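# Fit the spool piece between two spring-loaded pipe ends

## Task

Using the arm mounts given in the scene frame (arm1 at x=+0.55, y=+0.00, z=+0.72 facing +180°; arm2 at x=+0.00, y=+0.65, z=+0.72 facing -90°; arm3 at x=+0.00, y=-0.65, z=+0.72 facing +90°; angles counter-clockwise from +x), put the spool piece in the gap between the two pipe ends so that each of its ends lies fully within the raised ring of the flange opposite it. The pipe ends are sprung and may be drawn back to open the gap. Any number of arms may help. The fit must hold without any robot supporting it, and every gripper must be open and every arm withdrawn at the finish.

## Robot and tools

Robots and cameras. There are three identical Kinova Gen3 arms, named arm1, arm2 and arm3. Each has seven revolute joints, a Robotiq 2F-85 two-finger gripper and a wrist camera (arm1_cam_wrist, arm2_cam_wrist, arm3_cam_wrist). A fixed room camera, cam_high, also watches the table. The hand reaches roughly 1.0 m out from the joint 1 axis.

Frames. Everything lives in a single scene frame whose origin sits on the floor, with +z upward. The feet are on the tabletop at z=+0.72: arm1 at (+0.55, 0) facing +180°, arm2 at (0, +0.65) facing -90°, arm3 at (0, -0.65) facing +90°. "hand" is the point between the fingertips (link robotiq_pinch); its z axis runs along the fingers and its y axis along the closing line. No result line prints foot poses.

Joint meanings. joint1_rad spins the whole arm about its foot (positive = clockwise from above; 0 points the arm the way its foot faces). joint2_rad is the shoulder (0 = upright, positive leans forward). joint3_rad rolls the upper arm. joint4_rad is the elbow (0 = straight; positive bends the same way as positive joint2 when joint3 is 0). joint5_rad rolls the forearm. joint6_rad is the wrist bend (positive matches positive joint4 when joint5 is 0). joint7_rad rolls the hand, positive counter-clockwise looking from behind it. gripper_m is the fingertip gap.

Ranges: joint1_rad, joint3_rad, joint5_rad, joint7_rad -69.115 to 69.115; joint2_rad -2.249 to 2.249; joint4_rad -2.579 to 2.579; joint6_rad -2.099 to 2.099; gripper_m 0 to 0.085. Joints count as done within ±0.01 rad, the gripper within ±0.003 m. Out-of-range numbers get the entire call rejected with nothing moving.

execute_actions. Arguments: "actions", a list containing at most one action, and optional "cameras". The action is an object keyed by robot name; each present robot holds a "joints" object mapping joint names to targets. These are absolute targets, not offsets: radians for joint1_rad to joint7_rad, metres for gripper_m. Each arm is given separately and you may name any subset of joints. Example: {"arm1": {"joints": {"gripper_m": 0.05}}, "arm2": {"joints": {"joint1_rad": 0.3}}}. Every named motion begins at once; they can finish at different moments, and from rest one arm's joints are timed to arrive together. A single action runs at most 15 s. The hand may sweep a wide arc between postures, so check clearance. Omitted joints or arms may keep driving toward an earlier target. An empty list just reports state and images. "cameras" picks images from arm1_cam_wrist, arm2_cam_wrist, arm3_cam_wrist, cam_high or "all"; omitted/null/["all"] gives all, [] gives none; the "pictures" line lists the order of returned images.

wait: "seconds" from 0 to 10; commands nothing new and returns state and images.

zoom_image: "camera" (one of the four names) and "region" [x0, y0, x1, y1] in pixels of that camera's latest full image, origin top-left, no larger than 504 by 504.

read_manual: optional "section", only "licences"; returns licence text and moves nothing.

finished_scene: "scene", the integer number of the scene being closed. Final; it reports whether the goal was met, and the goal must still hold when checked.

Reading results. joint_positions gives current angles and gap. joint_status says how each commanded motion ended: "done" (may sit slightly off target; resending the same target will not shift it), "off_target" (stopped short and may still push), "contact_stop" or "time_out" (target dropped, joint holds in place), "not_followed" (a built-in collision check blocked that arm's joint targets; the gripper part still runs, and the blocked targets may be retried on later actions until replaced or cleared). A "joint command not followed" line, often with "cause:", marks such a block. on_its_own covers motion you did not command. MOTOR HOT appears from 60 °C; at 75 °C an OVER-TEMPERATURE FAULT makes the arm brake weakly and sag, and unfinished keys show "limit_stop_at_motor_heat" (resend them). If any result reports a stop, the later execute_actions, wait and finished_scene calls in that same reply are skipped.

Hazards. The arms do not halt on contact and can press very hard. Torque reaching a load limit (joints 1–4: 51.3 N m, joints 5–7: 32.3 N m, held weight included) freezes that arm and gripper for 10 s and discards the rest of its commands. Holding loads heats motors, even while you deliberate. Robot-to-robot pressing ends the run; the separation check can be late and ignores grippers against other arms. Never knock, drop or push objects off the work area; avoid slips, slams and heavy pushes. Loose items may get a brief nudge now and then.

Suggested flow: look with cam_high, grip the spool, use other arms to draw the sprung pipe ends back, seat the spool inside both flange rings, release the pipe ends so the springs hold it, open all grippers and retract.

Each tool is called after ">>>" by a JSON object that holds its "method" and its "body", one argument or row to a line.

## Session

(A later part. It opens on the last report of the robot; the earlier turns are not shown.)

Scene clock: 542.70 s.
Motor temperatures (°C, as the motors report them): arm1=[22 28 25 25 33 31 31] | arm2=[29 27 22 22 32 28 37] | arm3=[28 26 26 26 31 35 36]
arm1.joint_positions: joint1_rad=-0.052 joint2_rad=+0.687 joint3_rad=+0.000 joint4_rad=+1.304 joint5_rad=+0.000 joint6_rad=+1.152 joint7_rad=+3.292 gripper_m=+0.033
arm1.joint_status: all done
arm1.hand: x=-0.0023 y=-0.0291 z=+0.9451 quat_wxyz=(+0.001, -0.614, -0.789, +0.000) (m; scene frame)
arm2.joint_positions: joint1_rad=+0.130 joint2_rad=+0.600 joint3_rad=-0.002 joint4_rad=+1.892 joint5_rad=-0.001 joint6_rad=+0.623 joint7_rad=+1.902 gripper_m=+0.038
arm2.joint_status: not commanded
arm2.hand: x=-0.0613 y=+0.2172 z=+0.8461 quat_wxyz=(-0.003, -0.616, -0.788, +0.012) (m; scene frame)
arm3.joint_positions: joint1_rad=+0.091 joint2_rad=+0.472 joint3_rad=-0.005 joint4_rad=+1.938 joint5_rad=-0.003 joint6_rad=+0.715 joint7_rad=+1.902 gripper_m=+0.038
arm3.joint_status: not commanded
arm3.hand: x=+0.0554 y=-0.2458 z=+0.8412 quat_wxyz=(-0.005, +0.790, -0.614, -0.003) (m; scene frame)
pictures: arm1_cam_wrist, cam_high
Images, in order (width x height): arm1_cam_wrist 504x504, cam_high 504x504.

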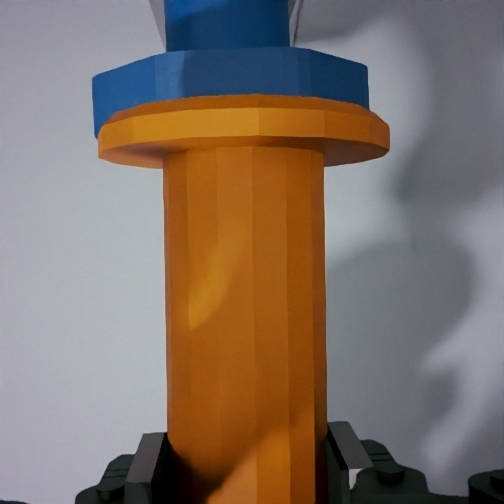

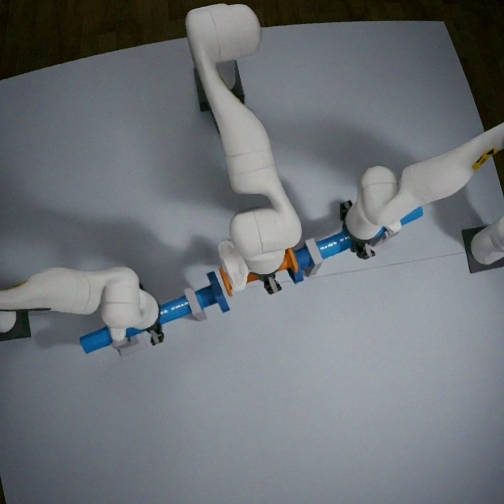

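>>> {"method": "execute_actions", "body": {
  "actions": [
    {"arm1":{"joints":{"joint1_rad":-0.0556,"joint2_rad":0.7238,"joint4_rad":1.3341,"joint6_rad":1.0837,"joint7_rad":3.288}}}
  ],
  "cameras": ["arm1_cam_wrist","cam_high"]
}}

>>> {"method": "zoom_image", "body": {
  "camera": "cam_high",
  "region": [180, 210, 340, 330]
}}

Scene clock: 636.13 s.
Motor temperatures (°C, as the motors report them): arm1=[22 29 25 25 33 31 31] | arm2=[29 28 22 22 32 28 37] | arm3=[28 26 26 26 31 36 36]
arm1.joint_positions: joint1_rad=-0.051 joint2_rad=+0.719 joint3_rad=+0.004 joint4_rad=+1.333 joint5_rad=+0.003 joint6_rad=+1.086 joint7_rad=+3.288 gripper_m=+0.033
arm1.joint_status: all done
arm1.hand: x=-0.0067 y=-0.0267 z=+0.9196 quat_wxyz=(+0.005, -0.617, -0.787, +0.001) (m; scene frame)
arm2.joint_positions: joint1_rad=+0.130 joint2_rad=+0.600 joint3_rad=-0.002 joint4_rad=+1.892 joint5_rad=-0.001 joint6_rad=+0.623 joint7_rad=+1.902 gripper_m=+0.038
arm2.joint_status: not commanded
arm2.hand: x=-0.0613 y=+0.2172 z=+0.8461 quat_wxyz=(-0.003, -0.616, -0.788, +0.012) (m; scene frame)
arm3.joint_positions: joint1_rad=+0.091 joint2_rad=+0.473 joint3_rad=-0.005 joint4_rad=+1.938 joint5_rad=-0.003 joint6_rad=+0.715 joint7_rad=+1.902 gripper_m=+0.038
arm3.joint_status: not commanded
arm3.hand: x=+0.0554 y=-0.2462 z=+0.8409 quat_wxyz=(-0.004, +0.790, -0.614, -0.003) (m; scene frame)
pictures: arm1_cam_wrist, cam_high
Images, in order (width x height): arm1_cam_wrist 504x504, cam_high 504x504.

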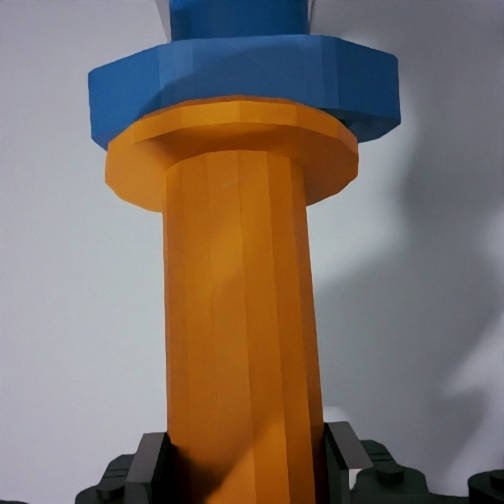

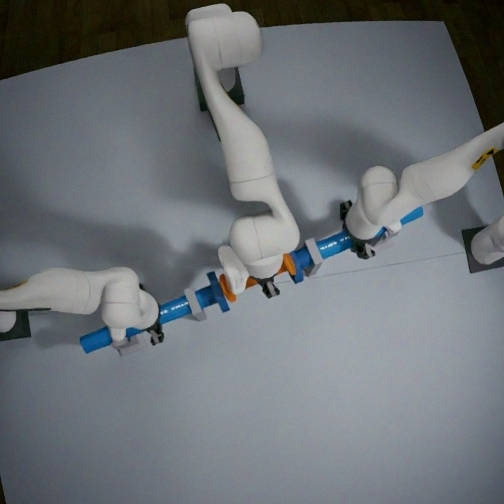

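Region (180, 210, 340, 330) of cam_high's 504x504 image, scaled by 3.150, with more detail than that image has; it fills the top 378 rows of this view, and the rest is white.

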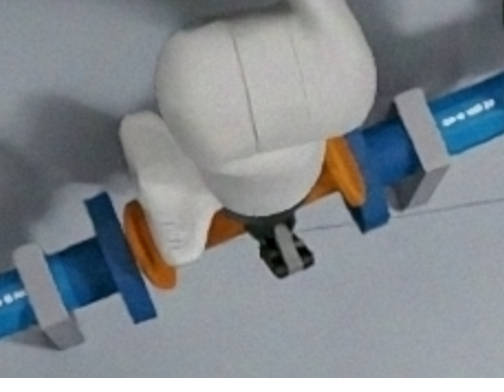

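>>> {"method": "execute_actions", "body": {
  "actions": [
    {"arm1":{"joints":{"joint1_rad":-0.0556,"joint2_rad":0.6644,"joint4_rad":1.2407,"joint6_rad":1.2365,"joint7_rad":3.288}},"arm2":{"joints":{"joint1_rad":0.135,"joint2_rad":0.594,"joint4_rad":1.908,"joint6_rad":0.640,"joint7_rad":1.903}}}
  ],
  "cameras": ["arm1_cam_wrist","arm2_cam_wrist","cam_high"]
}}

Scene clock: 673.20 s.
Motor temperatures (°C, as the motors report them): arm1=[22 29 25 25 33 31 31] | arm2=[29 28 22 22 32 28 37] | arm3=[28 26 27 26 31 36 36]
arm1.joint_positions: joint1_rad=-0.056 joint2_rad=+0.666 joint3_rad=+0.000 joint4_rad=+1.242 joint5_rad=+0.000 joint6_rad=+1.236 joint7_rad=+3.288 gripper_m=+0.033
arm1.joint_status: all done
arm1.hand: x=-0.0049 y=-0.0314 z=+0.9751 quat_wxyz=(+0.001, -0.615, -0.789, +0.000) (m; scene frame)
arm2.joint_positions: joint1_rad=+0.130 joint2_rad=+0.599 joint3_rad=-0.002 joint4_rad=+1.892 joint5_rad=-0.001 joint6_rad=+0.623 joint7_rad=+1.902 gripper_m=+0.038
arm2.joint_status: joint4_rad time_out (moved +0.000 of +0.016); joint6_rad time_out (moved +0.000 of +0.017); the others done
arm2.hand: x=-0.0613 y=+0.2173 z=+0.8461 quat_wxyz=(-0.003, -0.616, -0.788, +0.012) (m; scene frame)
arm3.joint_positions: joint1_rad=+0.091 joint2_rad=+0.472 joint3_rad=-0.005 joint4_rad=+1.938 joint5_rad=-0.003 joint6_rad=+0.715 joint7_rad=+1.902 gripper_m=+0.038
arm3.joint_status: not commanded
arm3.hand: x=+0.0554 y=-0.2462 z=+0.8413 quat_wxyz=(-0.004, +0.790, -0.614, -0.003) (m; scene frame)
pictures: arm1_cam_wrist, arm2_cam_wrist, cam_high
Images, in order (width x height): arm1_cam_wrist 504x504, arm2_cam_wrist 504x504, cam_high 504x504.

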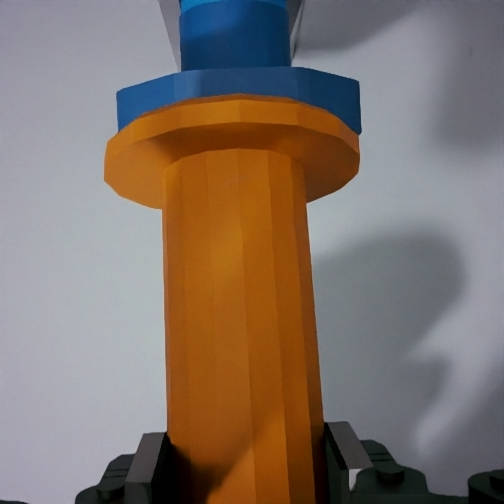

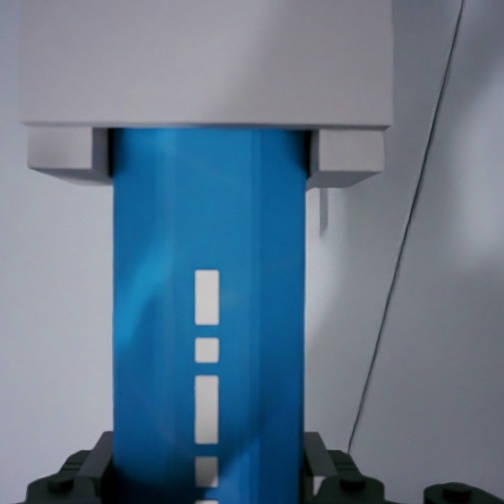

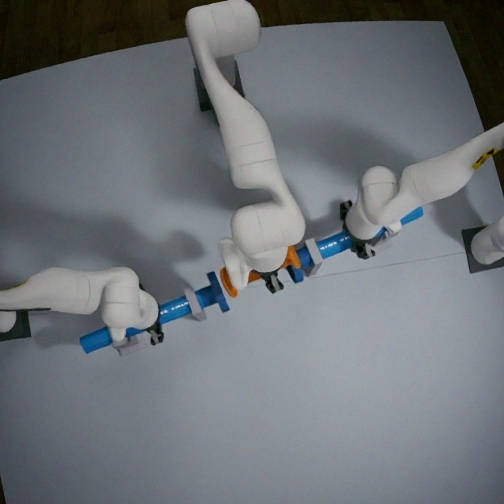

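>>> {"method": "execute_actions", "body": {
  "actions": [
    {"arm1":{"joints":{"joint1_rad":0.0017,"joint2_rad":0.671,"joint4_rad":1.2114,"joint6_rad":1.2592,"joint7_rad":3.345}}}
  ],
  "cameras": []
}}

>>> {"method": "execute_actions", "body": {
  "actions": [
    {"arm1":{"joints":{"joint2_rad":0.7028,"joint4_rad":1.2733,"joint6_rad":1.1655}}}
  ],
  "cameras": ["arm1_cam_wrist","cam_high"]
}}

Scene clock: 695.67 s.
Motor temperatures (°C, as the motors report them): arm1=[22 29 25 25 33 31 31] | arm2=[29 28 22 22 32 28 37] | arm3=[28 26 27 26 31 36 36]
arm1.joint_positions: joint1_rad=+0.002 joint2_rad=+0.673 joint3_rad=+0.000 joint4_rad=+1.212 joint5_rad=+0.000 joint6_rad=+1.259 joint7_rad=+3.345 gripper_m=+0.033
arm1.joint_status: all done
arm1.hand: x=-0.0102 y=+0.0001 z=+0.9802 quat_wxyz=(+0.001, -0.615, -0.789, +0.000) (m; scene frame)
arm2.joint_positions: joint1_rad=+0.130 joint2_rad=+0.599 joint3_rad=-0.002 joint4_rad=+1.892 joint5_rad=-0.001 joint6_rad=+0.623 joint7_rad=+1.902 gripper_m=+0.038
arm2.joint_status: not commanded
arm2.hand: x=-0.0613 y=+0.2173 z=+0.8461 quat_wxyz=(-0.003, -0.616, -0.788, +0.012) (m; scene frame)
arm3.joint_positions: joint1_rad=+0.091 joint2_rad=+0.472 joint3_rad=-0.005 joint4_rad=+1.938 joint5_rad=-0.003 joint6_rad=+0.715 joint7_rad=+1.902 gripper_m=+0.038
arm3.joint_status: not commanded
arm3.hand: x=+0.0554 y=-0.2462 z=+0.8413 quat_wxyz=(-0.004, +0.790, -0.614, -0.003) (m; scene frame)
pictures: none
No camera images: the call's "cameras" was empty. Leave "cameras" out to get every camera's image.

Scene clock: 696.47 s.
Motor temperatures (°C, as the motors report them): arm1=[22 29 25 25 33 31 31] | arm2=[29 28 22 22 32 28 37] | arm3=[28 26 27 26 31 36 36]
arm1.joint_positions: joint1_rad=-0.002 joint2_rad=+0.697 joint3_rad=-0.003 joint4_rad=+1.273 joint5_rad=-0.003 joint6_rad=+1.169 joint7_rad=+3.344 gripper_m=+0.033
arm1.joint_status: all done
arm1.hand: x=-0.0105 y=-0.0039 z=+0.9487 quat_wxyz=(+0.001, -0.613, -0.790, +0.003) (m; scene frame)
arm2.joint_positions: joint1_rad=+0.131 joint2_rad=+0.600 joint3_rad=-0.001 joint4_rad=+1.894 joint5_rad=-0.002 joint6_rad=+0.624 joint7_rad=+1.902 gripper_m=+0.038
arm2.joint_status: not commanded
arm2.hand: x=-0.0620 y=+0.2185 z=+0.8457 quat_wxyz=(-0.003, -0.617, -0.787, +0.011) (m; scene frame)
arm3.joint_positions: joint1_rad=+0.091 joint2_rad=+0.472 joint3_rad=-0.005 joint4_rad=+1.938 joint5_rad=-0.003 joint6_rad=+0.715 joint7_rad=+1.902 gripper_m=+0.038
arm3.joint_status: not commanded
arm3.hand: x=+0.0554 y=-0.2462 z=+0.8413 quat_wxyz=(-0.004, +0.790, -0.614, -0.003) (m; scene frame)
pictures: arm1_cam_wrist, cam_high
Images, in order (width x height): arm1_cam_wrist 504x504, cam_high 504x504.

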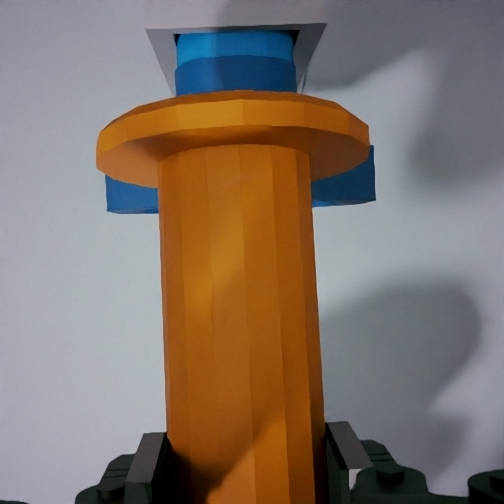

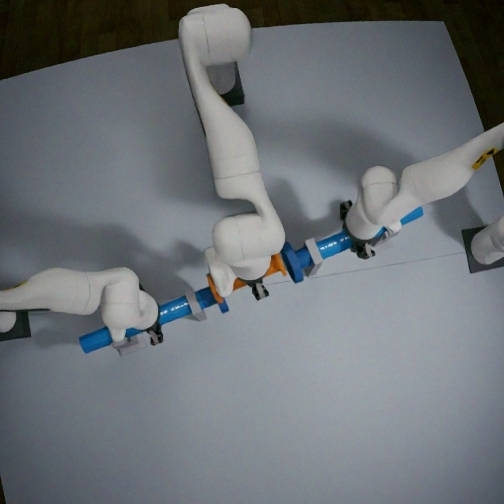

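>>> {"method": "execute_actions", "body": {
  "actions": [
    {"arm1":{"joints":{"joint1_rad":0.0017,"joint2_rad":0.7129,"joint4_rad":1.2883,"joint6_rad":1.1404,"joint7_rad":3.345}}}
  ],
  "cameras": ["arm1_cam_wrist","cam_high"]
}}

Scene clock: 753.33 s.
Motor temperatures (°C, as the motors report them): arm1=[22 29 25 25 33 31 31] | arm2=[29 28 22 22 32 28 37] | arm3=[28 26 27 26 31 36 36]
arm1.joint_positions: joint1_rad=-0.001 joint2_rad=+0.708 joint3_rad=-0.002 joint4_rad=+1.286 joint5_rad=-0.001 joint6_rad=+1.141 joint7_rad=+3.345 gripper_m=+0.033
arm1.joint_status: all done
arm1.hand: x=-0.0121 y=-0.0026 z=+0.9389 quat_wxyz=(+0.003, -0.613, -0.790, +0.004) (m; scene frame)
arm2.joint_positions: joint1_rad=+0.131 joint2_rad=+0.600 joint3_rad=-0.001 joint4_rad=+1.894 joint5_rad=-0.001 joint6_rad=+0.624 joint7_rad=+1.902 gripper_m=+0.038
arm2.joint_status: not commanded
arm2.hand: x=-0.0621 y=+0.2185 z=+0.8457 quat_wxyz=(-0.002, -0.616, -0.787, +0.011) (m; scene frame)
arm3.joint_positions: joint1_rad=+0.091 joint2_rad=+0.472 joint3_rad=-0.005 joint4_rad=+1.938 joint5_rad=-0.003 joint6_rad=+0.715 joint7_rad=+1.902 gripper_m=+0.038
arm3.joint_status: not commanded
arm3.hand: x=+0.0554 y=-0.2462 z=+0.8413 quat_wxyz=(-0.004, +0.790, -0.614, -0.003) (m; scene frame)
pictures: arm1_cam_wrist, cam_high
Images, in order (width x height): arm1_cam_wrist 504x504, cam_high 504x504.

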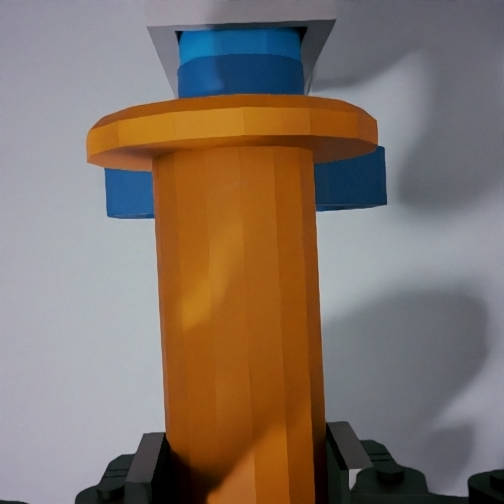

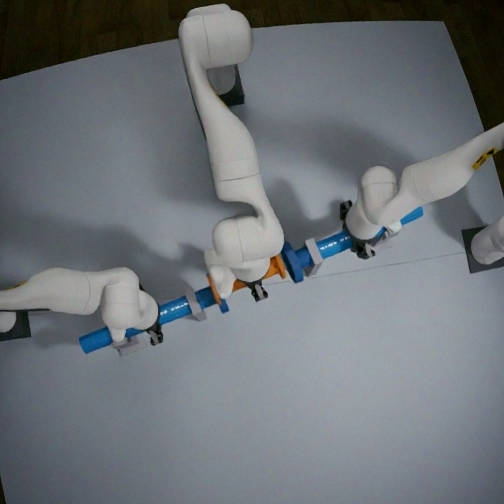

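>>> {"method": "execute_actions", "body": {
  "actions": [
    {"arm1":{"joints":{"joint1_rad":-0.0429,"joint2_rad":0.6789,"joint4_rad":1.2645,"joint6_rad":1.1982,"joint7_rad":3.3007}}}
  ],
  "cameras": ["arm1_cam_wrist","cam_high"]
}}

>>> {"method": "zoom_image", "body": {
  "camera": "cam_high",
  "region": [180, 210, 340, 330]
}}

Scene clock: 777.00 s.
Motor temperatures (°C, as the motors report them): arm1=[22 29 25 25 33 31 31] | arm2=[29 28 22 22 32 28 37] | arm3=[28 26 27 26 31 36 36]
arm1.joint_positions: joint1_rad=-0.043 joint2_rad=+0.681 joint3_rad=+0.000 joint4_rad=+1.265 joint5_rad=+0.000 joint6_rad=+1.198 joint7_rad=+3.301 gripper_m=+0.033
arm1.joint_status: all done
arm1.hand: x=-0.0058 y=-0.0244 z=+0.9600 quat_wxyz=(+0.001, -0.615, -0.789, +0.000) (m; scene frame)
arm2.joint_positions: joint1_rad=+0.130 joint2_rad=+0.600 joint3_rad=-0.002 joint4_rad=+1.892 joint5_rad=-0.001 joint6_rad=+0.621 joint7_rad=+1.902 gripper_m=+0.038
arm2.joint_status: not commanded
arm2.hand: x=-0.0613 y=+0.2168 z=+0.8461 quat_wxyz=(-0.004, -0.616, -0.788, +0.012) (m; scene frame)
arm3.joint_positions: joint1_rad=+0.091 joint2_rad=+0.472 joint3_rad=-0.005 joint4_rad=+1.938 joint5_rad=-0.003 joint6_rad=+0.715 joint7_rad=+1.902 gripper_m=+0.038
arm3.joint_status: not commanded
arm3.hand: x=+0.0554 y=-0.2462 z=+0.8413 quat_wxyz=(-0.004, +0.790, -0.614, -0.003) (m; scene frame)
pictures: arm1_cam_wrist, cam_high
Images, in order (width x height): arm1_cam_wrist 504x504, cam_high 504x504.

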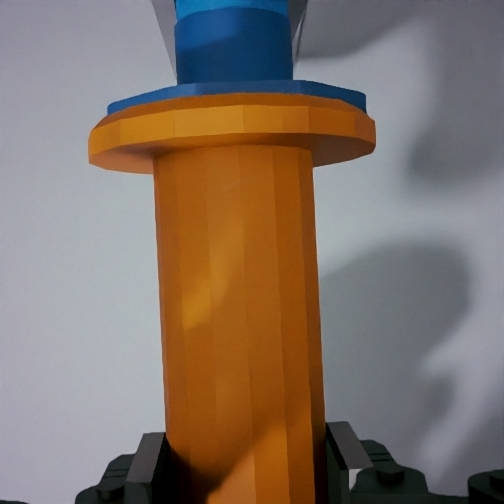

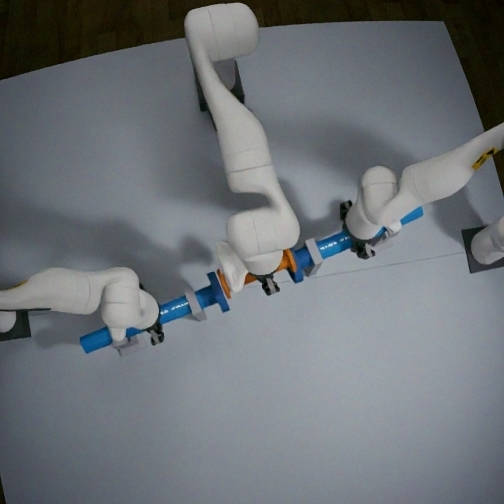

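Region (180, 210, 340, 330) of cam_high's 504x504 image, scaled by 3.150, with more detail than that image has; it fills the top 378 rows of this view, and the rest is white.

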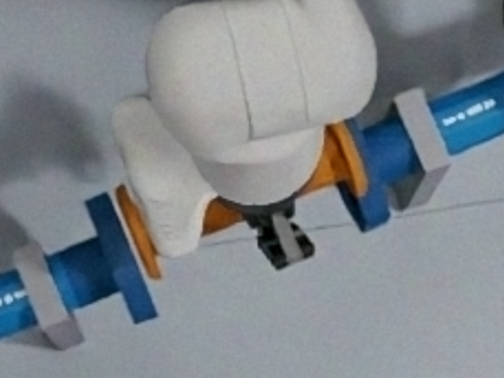

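>>> {"method": "execute_actions", "body": {
  "actions": [
    {"arm1":{"joints":{"joint1_rad":-0.0432,"joint2_rad":0.7092,"joint4_rad":1.3099,"joint6_rad":1.1225,"joint7_rad":3.269}}}
  ],
  "cameras": ["arm1_cam_wrist","cam_high"]
}}

>>> {"method": "zoom_image", "body": {
  "camera": "cam_high",
  "region": [180, 210, 340, 330]
}}

Scene clock: 794.00 s.
Motor temperatures (°C, as the motors report them): arm1=[22 29 25 25 33 31 31] | arm2=[29 28 22 22 32 28 37] | arm3=[28 26 27 26 31 36 36]
arm1.joint_positions: joint1_rad=-0.043 joint2_rad=+0.711 joint3_rad=+0.000 joint4_rad=+1.311 joint5_rad=+0.000 joint6_rad=+1.122 joint7_rad=+3.269 gripper_m=+0.033
arm1.joint_status: all done
arm1.hand: x=-0.0062 y=-0.0244 z=+0.9302 quat_wxyz=(+0.001, -0.627, -0.779, +0.000) (m; scene frame)
arm2.joint_positions: joint1_rad=+0.130 joint2_rad=+0.600 joint3_rad=-0.002 joint4_rad=+1.892 joint5_rad=-0.001 joint6_rad=+0.621 joint7_rad=+1.902 gripper_m=+0.038
arm2.joint_status: not commanded
arm2.hand: x=-0.0613 y=+0.2168 z=+0.8461 quat_wxyz=(-0.004, -0.616, -0.788, +0.012) (m; scene frame)
arm3.joint_positions: joint1_rad=+0.091 joint2_rad=+0.472 joint3_rad=-0.005 joint4_rad=+1.938 joint5_rad=-0.003 joint6_rad=+0.715 joint7_rad=+1.902 gripper_m=+0.038
arm3.joint_status: not commanded
arm3.hand: x=+0.0554 y=-0.2462 z=+0.8413 quat_wxyz=(-0.004, +0.790, -0.614, -0.003) (m; scene frame)
pictures: arm1_cam_wrist, cam_high
Images, in order (width x height): arm1_cam_wrist 504x504, cam_high 504x504.

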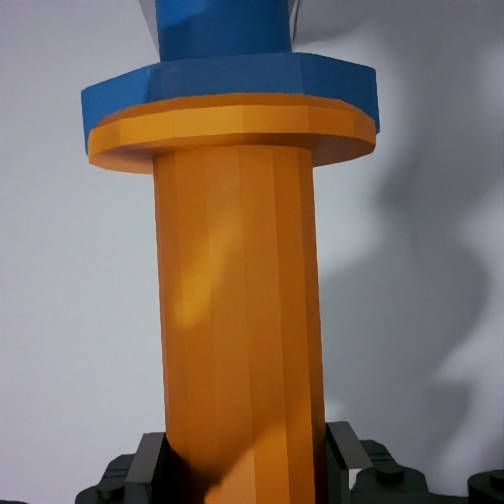

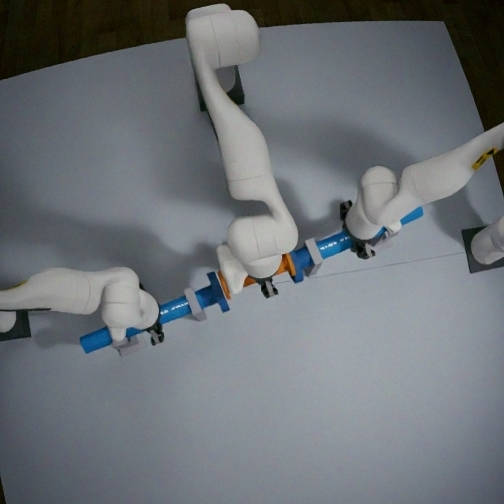

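Region (180, 210, 340, 330) of cam_high's 504x504 image, scaled by 3.150, with more detail than that image has; it fills the top 378 rows of this view, and the rest is white.

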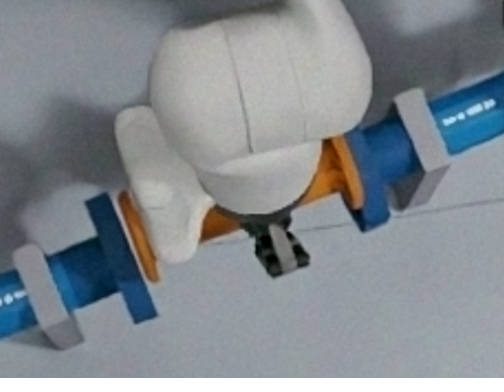

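>>> {"method": "execute_actions", "body": {
  "actions": [
    {"arm1":{"joints":{"joint1_rad":-0.0428,"joint2_rad":0.7417,"joint4_rad":1.3526,"joint6_rad":1.0473,"joint7_rad":3.304}}}
  ],
  "cameras": ["arm1_cam_wrist","cam_high"]
}}

>>> {"method": "zoom_image", "body": {
  "camera": "cam_high",
  "region": [180, 210, 340, 330]
}}

Scene clock: 824.23 s.
Motor temperatures (°C, as the motors report them): arm1=[22 29 25 25 33 31 31] | arm2=[29 29 22 22 32 28 37] | arm3=[28 26 27 26 31 36 36]
arm1.joint_positions: joint1_rad=-0.043 joint2_rad=+0.743 joint3_rad=+0.000 joint4_rad=+1.353 joint5_rad=+0.000 joint6_rad=+1.047 joint7_rad=+3.304 gripper_m=+0.033
arm1.joint_status: all done
arm1.hand: x=-0.0054 y=-0.0243 z=+0.9002 quat_wxyz=(+0.001, -0.613, -0.790, +0.000) (m; scene frame)
arm2.joint_positions: joint1_rad=+0.130 joint2_rad=+0.600 joint3_rad=-0.002 joint4_rad=+1.892 joint5_rad=-0.001 joint6_rad=+0.621 joint7_rad=+1.902 gripper_m=+0.038
arm2.joint_status: not commanded
arm2.hand: x=-0.0613 y=+0.2168 z=+0.8461 quat_wxyz=(-0.004, -0.616, -0.788, +0.012) (m; scene frame)
arm3.joint_positions: joint1_rad=+0.091 joint2_rad=+0.472 joint3_rad=-0.005 joint4_rad=+1.938 joint5_rad=-0.003 joint6_rad=+0.715 joint7_rad=+1.902 gripper_m=+0.038
arm3.joint_status: not commanded
arm3.hand: x=+0.0554 y=-0.2462 z=+0.8413 quat_wxyz=(-0.004, +0.790, -0.614, -0.003) (m; scene frame)
pictures: arm1_cam_wrist, cam_high
Images, in order (width x height): arm1_cam_wrist 504x504, cam_high 504x504.

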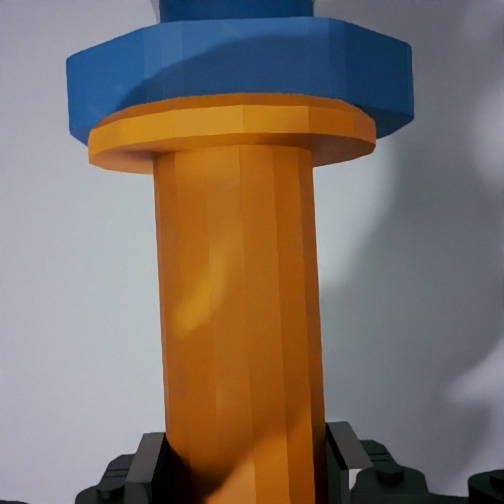

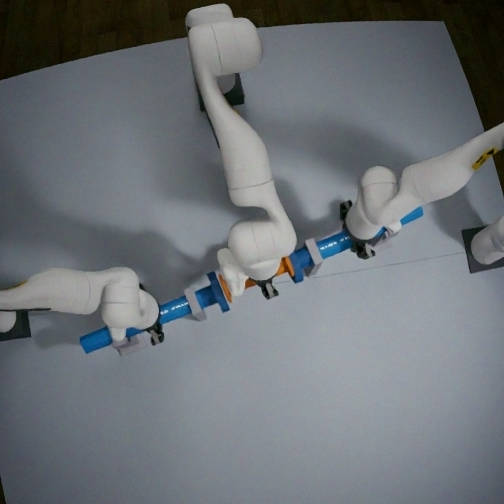

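Region (180, 210, 340, 330) of cam_high's 504x504 image, scaled by 3.150, with more detail than that image has; it fills the top 378 rows of this view, and the rest is white.

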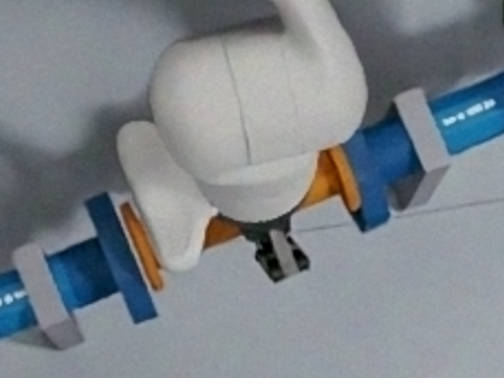

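>>> {"method": "execute_actions", "body": {
  "actions": [
    {"arm1":{"joints":{"joint1_rad":-0.042,"joint2_rad":0.7677,"joint4_rad":1.3921,"joint6_rad":0.9818,"joint7_rad":3.305}}}
  ],
  "cameras": ["arm1_cam_wrist","cam_high"]
}}

>>> {"method": "zoom_image", "body": {
  "camera": "cam_high",
  "region": [180, 210, 340, 330]
}}

Scene clock: 834.63 s.
Motor temperatures (°C, as the motors report them): arm1=[22 30 25 25 33 31 31] | arm2=[29 29 22 22 32 28 37] | arm3=[28 26 27 26 31 36 36]
arm1.joint_positions: joint1_rad=-0.042 joint2_rad=+0.769 joint3_rad=+0.000 joint4_rad=+1.393 joint5_rad=+0.000 joint6_rad=+0.982 joint7_rad=+3.305 gripper_m=+0.033
arm1.joint_status: all done
arm1.hand: x=-0.0026 y=-0.0235 z=+0.8752 quat_wxyz=(+0.001, -0.613, -0.790, +0.000) (m; scene frame)
arm2.joint_positions: joint1_rad=+0.130 joint2_rad=+0.600 joint3_rad=-0.002 joint4_rad=+1.892 joint5_rad=-0.001 joint6_rad=+0.621 joint7_rad=+1.902 gripper_m=+0.038
arm2.joint_status: not commanded
arm2.hand: x=-0.0613 y=+0.2168 z=+0.8461 quat_wxyz=(-0.004, -0.616, -0.788, +0.012) (m; scene frame)
arm3.joint_positions: joint1_rad=+0.091 joint2_rad=+0.472 joint3_rad=-0.005 joint4_rad=+1.938 joint5_rad=-0.003 joint6_rad=+0.715 joint7_rad=+1.902 gripper_m=+0.038
arm3.joint_status: not commanded
arm3.hand: x=+0.0554 y=-0.2462 z=+0.8413 quat_wxyz=(-0.004, +0.790, -0.614, -0.003) (m; scene frame)
pictures: arm1_cam_wrist, cam_high
Images, in order (width x height): arm1_cam_wrist 504x504, cam_high 504x504.

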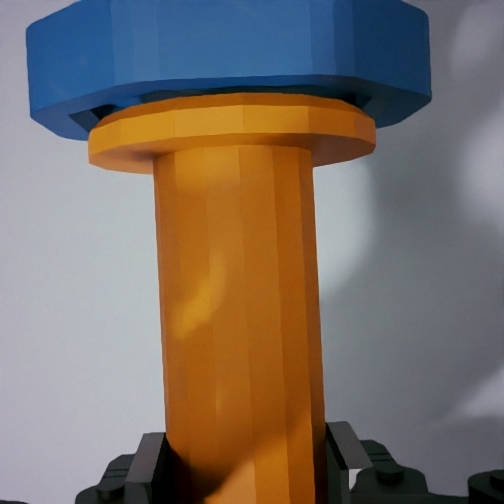

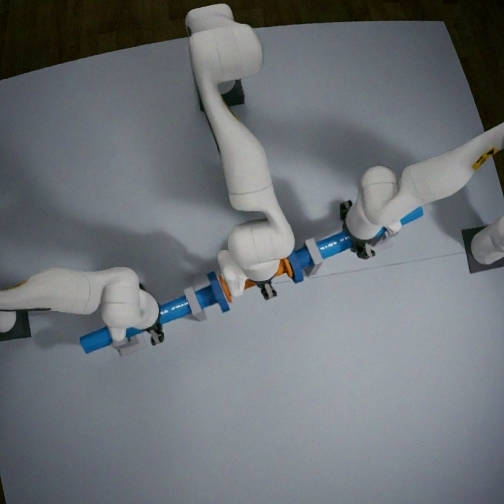

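Region (180, 210, 340, 330) of cam_high's 504x504 image, scaled by 3.150, with more detail than that image has; it fills the top 378 rows of this view, and the rest is white.

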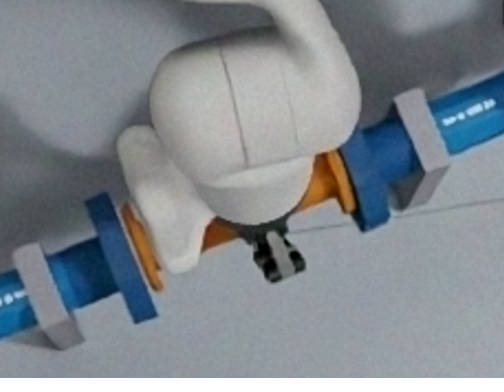

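>>> {"method": "execute_actions", "body": {
  "actions": [
    {"arm1":{"joints":{"joint1_rad":-0.042,"joint2_rad":0.778,"joint4_rad":1.4065,"joint6_rad":0.957,"joint7_rad":3.305}}}
  ],
  "cameras": ["arm1_cam_wrist","cam_high"]
}}

Scene clock: 848.73 s.
Motor temperatures (°C, as the motors report them): arm1=[22 30 25 25 33 31 31] | arm2=[29 29 22 22 32 28 37] | arm3=[28 26 27 26 31 36 36]
arm1.joint_positions: joint1_rad=-0.042 joint2_rad=+0.780 joint3_rad=+0.000 joint4_rad=+1.407 joint5_rad=+0.000 joint6_rad=+0.957 joint7_rad=+3.305 gripper_m=+0.033
arm1.joint_status: all done
arm1.hand: x=-0.0014 y=-0.0234 z=+0.8658 quat_wxyz=(+0.001, -0.613, -0.790, +0.000) (m; scene frame)
arm2.joint_positions: joint1_rad=+0.130 joint2_rad=+0.600 joint3_rad=-0.002 joint4_rad=+1.892 joint5_rad=-0.001 joint6_rad=+0.621 joint7_rad=+1.902 gripper_m=+0.038
arm2.joint_status: not commanded
arm2.hand: x=-0.0613 y=+0.2168 z=+0.8461 quat_wxyz=(-0.004, -0.616, -0.788, +0.012) (m; scene frame)
arm3.joint_positions: joint1_rad=+0.091 joint2_rad=+0.472 joint3_rad=-0.005 joint4_rad=+1.938 joint5_rad=-0.003 joint6_rad=+0.715 joint7_rad=+1.902 gripper_m=+0.038
arm3.joint_status: not commanded
arm3.hand: x=+0.0554 y=-0.2462 z=+0.8413 quat_wxyz=(-0.004, +0.790, -0.614, -0.003) (m; scene frame)
pictures: arm1_cam_wrist, cam_high
Images, in order (width x height): arm1_cam_wrist 504x504, cam_high 504x504.

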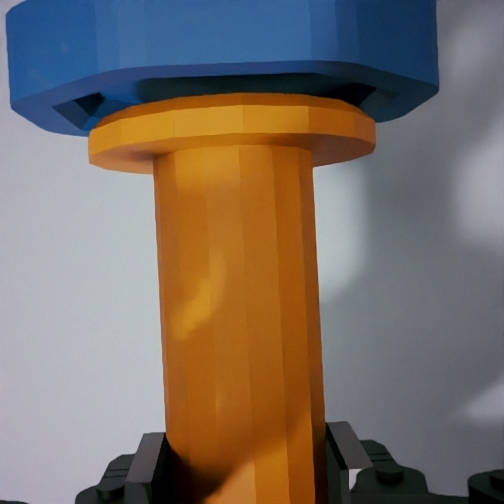

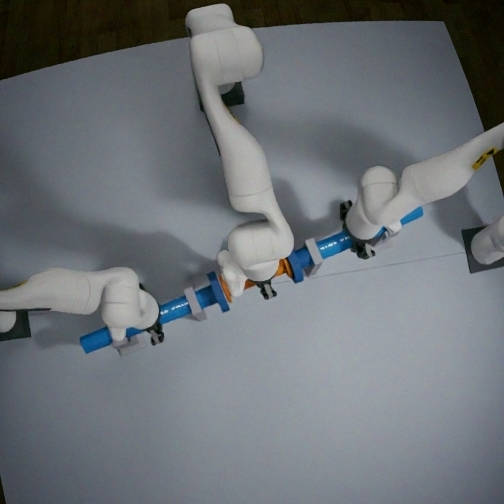

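>>> {"method": "execute_actions", "body": {
  "actions": [
    {"arm1":{"joints":{"joint1_rad":-0.0429,"joint2_rad":0.7833,"joint4_rad":1.3951,"joint6_rad":0.9632,"joint7_rad":3.304}}}
  ],
  "cameras": ["arm1_cam_wrist","cam_high"]
}}

>>> {"method": "zoom_image", "body": {
  "camera": "cam_high",
  "region": [190, 220, 330, 325]
}}

Scene clock: 860.70 s.
Motor temperatures (°C, as the motors report them): arm1=[22 30 25 25 33 31 31] | arm2=[29 29 22 22 32 28 37] | arm3=[28 26 27 26 31 36 36]
arm1.joint_positions: joint1_rad=-0.043 joint2_rad=+0.785 joint3_rad=+0.000 joint4_rad=+1.396 joint5_rad=+0.000 joint6_rad=+0.963 joint7_rad=+3.304 gripper_m=+0.033
arm1.joint_status: all done
arm1.hand: x=-0.0040 y=-0.0241 z=+0.8658 quat_wxyz=(+0.001, -0.613, -0.790, +0.000) (m; scene frame)
arm2.joint_positions: joint1_rad=+0.130 joint2_rad=+0.600 joint3_rad=-0.002 joint4_rad=+1.892 joint5_rad=-0.001 joint6_rad=+0.621 joint7_rad=+1.902 gripper_m=+0.038
arm2.joint_status: not commanded
arm2.hand: x=-0.0613 y=+0.2168 z=+0.8461 quat_wxyz=(-0.004, -0.616, -0.788, +0.012) (m; scene frame)
arm3.joint_positions: joint1_rad=+0.091 joint2_rad=+0.472 joint3_rad=-0.005 joint4_rad=+1.938 joint5_rad=-0.003 joint6_rad=+0.715 joint7_rad=+1.902 gripper_m=+0.038
arm3.joint_status: not commanded
arm3.hand: x=+0.0554 y=-0.2462 z=+0.8413 quat_wxyz=(-0.004, +0.790, -0.614, -0.003) (m; scene frame)
pictures: arm1_cam_wrist, cam_high
Images, in order (width x height): arm1_cam_wrist 504x504, cam_high 504x504.

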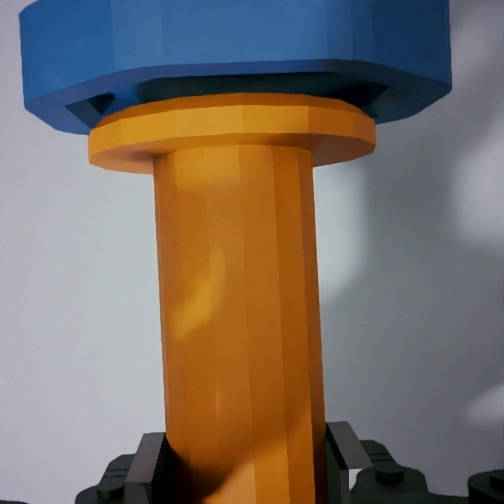

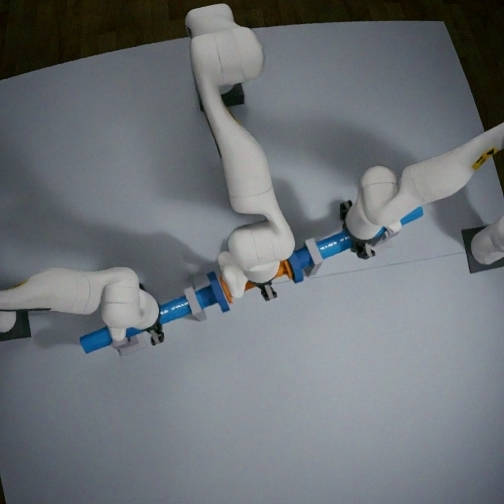

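Region (190, 220, 330, 325) of cam_high's 504x504 image, scaled by 3.600, with more detail than that image has; it fills the top 378 rows of this view, and the rest is white.

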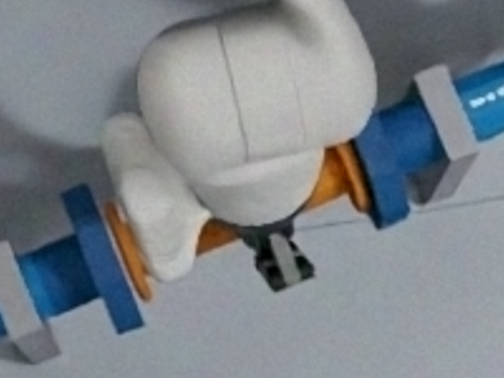

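>>> {"method": "execute_actions", "body": {
  "actions": [
    {"arm2":{"joints":{"joint1_rad":0.119,"joint2_rad":0.627,"joint4_rad":1.834,"joint6_rad":0.681,"joint7_rad":1.887}}}
  ],
  "cameras": ["arm1_cam_wrist","cam_high"]
}}

Scene clock: 868.90 s.
Motor temperatures (°C, as the motors report them): arm1=[22 30 25 25 33 31 31] | arm2=[29 29 22 22 32 28 37] | arm3=[28 26 27 26 31 36 36]
arm1.joint_positions: joint1_rad=-0.044 joint2_rad=+0.786 joint3_rad=-0.002 joint4_rad=+1.397 joint5_rad=-0.001 joint6_rad=+0.964 joint7_rad=+3.304 gripper_m=+0.033
arm1.joint_status: not commanded
arm1.hand: x=-0.0030 y=-0.0261 z=+0.8649 quat_wxyz=(-0.001, -0.612, -0.791, +0.000) (m; scene frame)
arm2.joint_positions: joint1_rad=+0.119 joint2_rad=+0.627 joint3_rad=+0.000 joint4_rad=+1.833 joint5_rad=+0.000 joint6_rad=+0.679 joint7_rad=+1.887 gripper_m=+0.038
arm2.joint_status: all done
arm2.hand: x=-0.0584 y=+0.2069 z=+0.8455 quat_wxyz=(+0.004, -0.618, -0.786, +0.002) (m; scene frame)
arm3.joint_positions: joint1_rad=+0.091 joint2_rad=+0.472 joint3_rad=-0.005 joint4_rad=+1.938 joint5_rad=-0.003 joint6_rad=+0.715 joint7_rad=+1.902 gripper_m=+0.038
arm3.joint_status: not commanded
arm3.hand: x=+0.0554 y=-0.2462 z=+0.8413 quat_wxyz=(-0.004, +0.790, -0.614, -0.003) (m; scene frame)
pictures: arm1_cam_wrist, cam_high
Images, in order (width x height): arm1_cam_wrist 504x504, cam_high 504x504.

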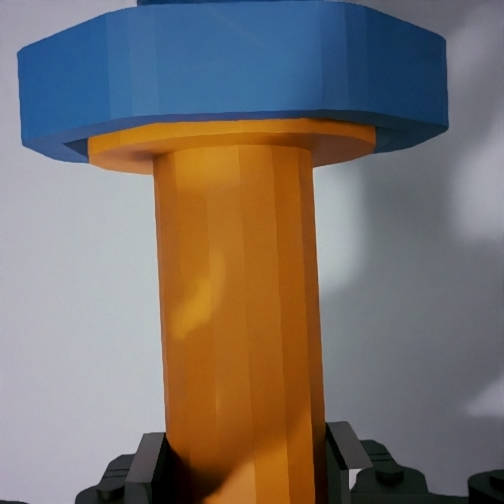

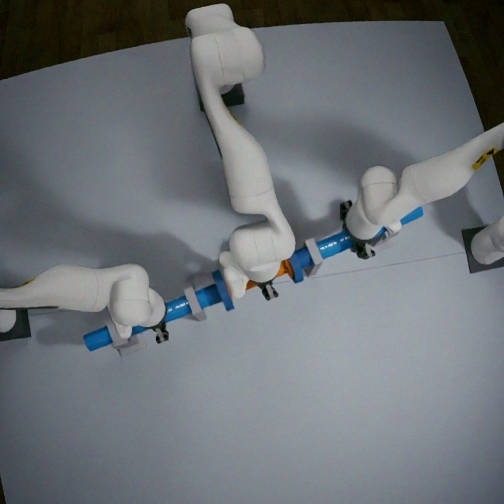

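>>> {"method": "execute_actions", "body": {
  "actions": [
    {"arm3":{"joints":{"joint1_rad":0.0797,"joint2_rad":0.502,"joint4_rad":1.884,"joint6_rad":0.755,"joint7_rad":1.887}}}
  ],
  "cameras": ["arm1_cam_wrist","cam_high"]
}}

>>> {"method": "zoom_image", "body": {
  "camera": "cam_high",
  "region": [190, 220, 330, 325]
}}

Scene clock: 879.23 s.
Motor temperatures (°C, as the motors report them): arm1=[22 30 25 25 33 31 31] | arm2=[29 29 22 22 32 28 37] | arm3=[28 26 27 26 31 36 36]
arm1.joint_positions: joint1_rad=-0.042 joint2_rad=+0.789 joint3_rad=+0.002 joint4_rad=+1.397 joint5_rad=+0.002 joint6_rad=+0.962 joint7_rad=+3.304 gripper_m=+0.033
arm1.joint_status: not commanded
arm1.hand: x=-0.0032 y=-0.0219 z=+0.8635 quat_wxyz=(+0.000, -0.614, -0.790, -0.002) (m; scene frame)
arm2.joint_positions: joint1_rad=+0.119 joint2_rad=+0.626 joint3_rad=+0.000 joint4_rad=+1.835 joint5_rad=+0.001 joint6_rad=+0.682 joint7_rad=+1.888 gripper_m=+0.038
arm2.joint_status: not commanded
arm2.hand: x=-0.0587 y=+0.2089 z=+0.8455 quat_wxyz=(+0.005, -0.617, -0.787, +0.001) (m; scene frame)
arm3.joint_positions: joint1_rad=+0.079 joint2_rad=+0.498 joint3_rad=-0.001 joint4_rad=+1.887 joint5_rad=-0.001 joint6_rad=+0.760 joint7_rad=+1.887 gripper_m=+0.038
arm3.joint_status: all done
arm3.hand: x=+0.0534 y=-0.2362 z=+0.8413 quat_wxyz=(+0.003, +0.788, -0.615, +0.004) (m; scene frame)
pictures: arm1_cam_wrist, cam_high
Images, in order (width x height): arm1_cam_wrist 504x504, cam_high 504x504.

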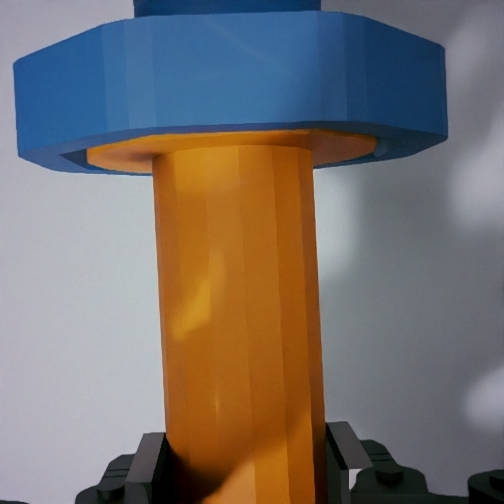

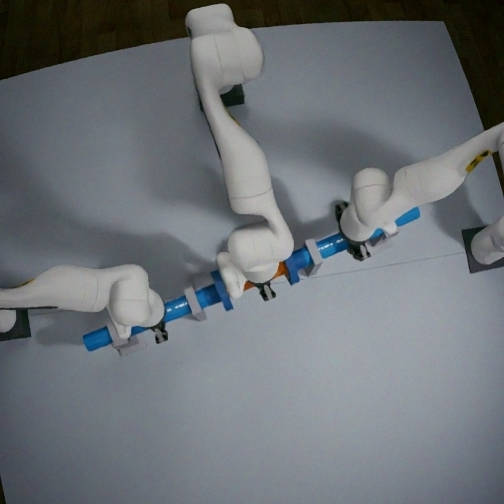

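Region (190, 220, 330, 325) of cam_high's 504x504 image, scaled by 3.600, with more detail than that image has; it fills the top 378 rows of this view, and the rest is white.

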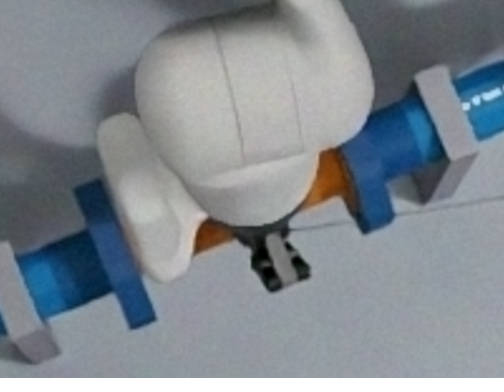

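>>> {"method": "execute_actions", "body": {
  "actions": [
    {"arm2":{"joints":{"gripper_m":0.085}},"arm3":{"joints":{"gripper_m":0.085}}}
  ]
}}

>>> {"method": "zoom_image", "body": {
  "camera": "cam_high",
  "region": [190, 220, 330, 325]
}}

Scene clock: 887.53 s.
Motor temperatures (°C, as the motors report them): arm1=[22 30 25 25 33 31 31] | arm2=[29 29 22 22 32 28 37] | arm3=[28 26 27 26 31 36 36]
arm1.joint_positions: joint1_rad=-0.041 joint2_rad=+0.789 joint3_rad=+0.002 joint4_rad=+1.397 joint5_rad=+0.002 joint6_rad=+0.962 joint7_rad=+3.304 gripper_m=+0.033
arm1.joint_status: not commanded
arm1.hand: x=-0.0032 y=-0.0218 z=+0.8635 quat_wxyz=(+0.000, -0.614, -0.789, -0.003) (m; scene frame)
arm2.joint_positions: joint1_rad=+0.119 joint2_rad=+0.627 joint3_rad=+0.000 joint4_rad=+1.834 joint5_rad=+0.000 joint6_rad=+0.681 joint7_rad=+1.887 gripper_m=+0.085
arm2.joint_status: all done
arm2.hand: x=-0.0583 y=+0.2083 z=+0.8452 quat_wxyz=(+0.005, -0.618, -0.786, +0.001) (m; scene frame)
arm3.joint_positions: joint1_rad=+0.080 joint2_rad=+0.502 joint3_rad=+0.000 joint4_rad=+1.884 joint5_rad=+0.000 joint6_rad=+0.755 joint7_rad=+1.887 gripper_m=+0.085
arm3.joint_status: all done
arm3.hand: x=+0.0545 y=-0.2340 z=+0.8403 quat_wxyz=(+0.001, +0.788, -0.616, +0.003) (m; scene frame)
pictures: arm1_cam_wrist, arm2_cam_wrist, arm3_cam_wrist, cam_high
Images, in order (width x height): arm1_cam_wrist 504x504, arm2_cam_wrist 504x504, arm3_cam_wrist 504x504, cam_high 504x504.

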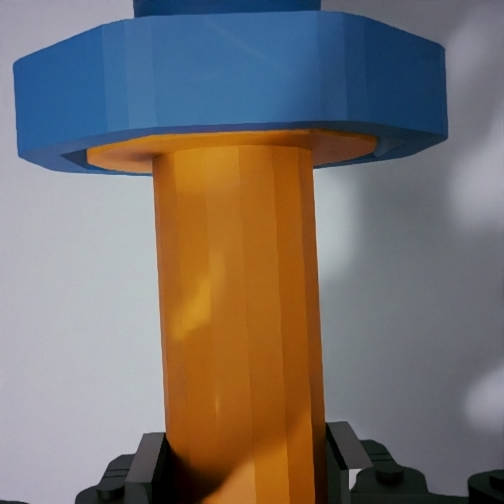

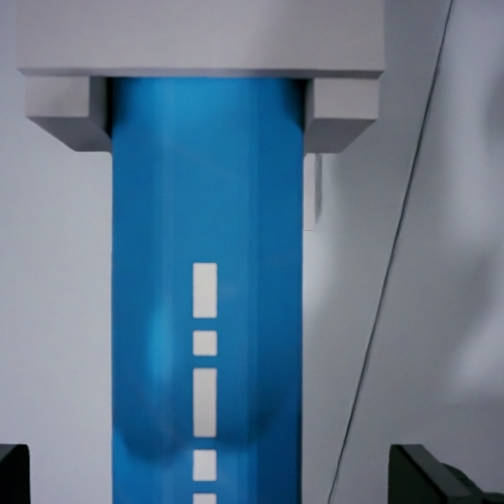

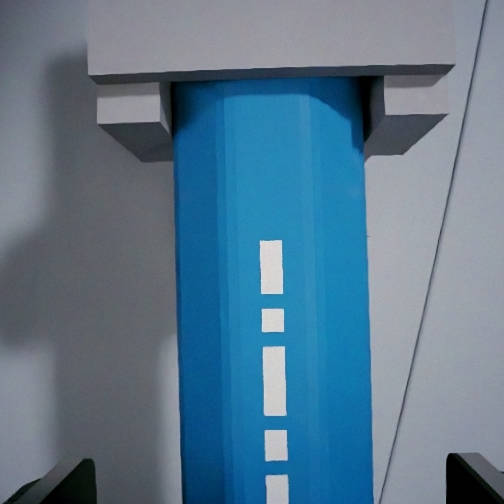

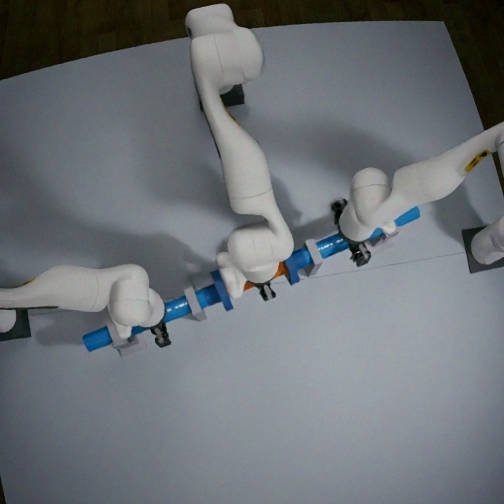

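Region (190, 220, 330, 325) of cam_high's 504x504 image, scaled by 3.600, with more detail than that image has; it fills the top 378 rows of this view, and the rest is white.

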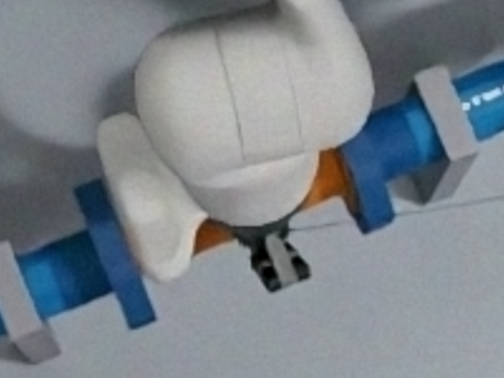

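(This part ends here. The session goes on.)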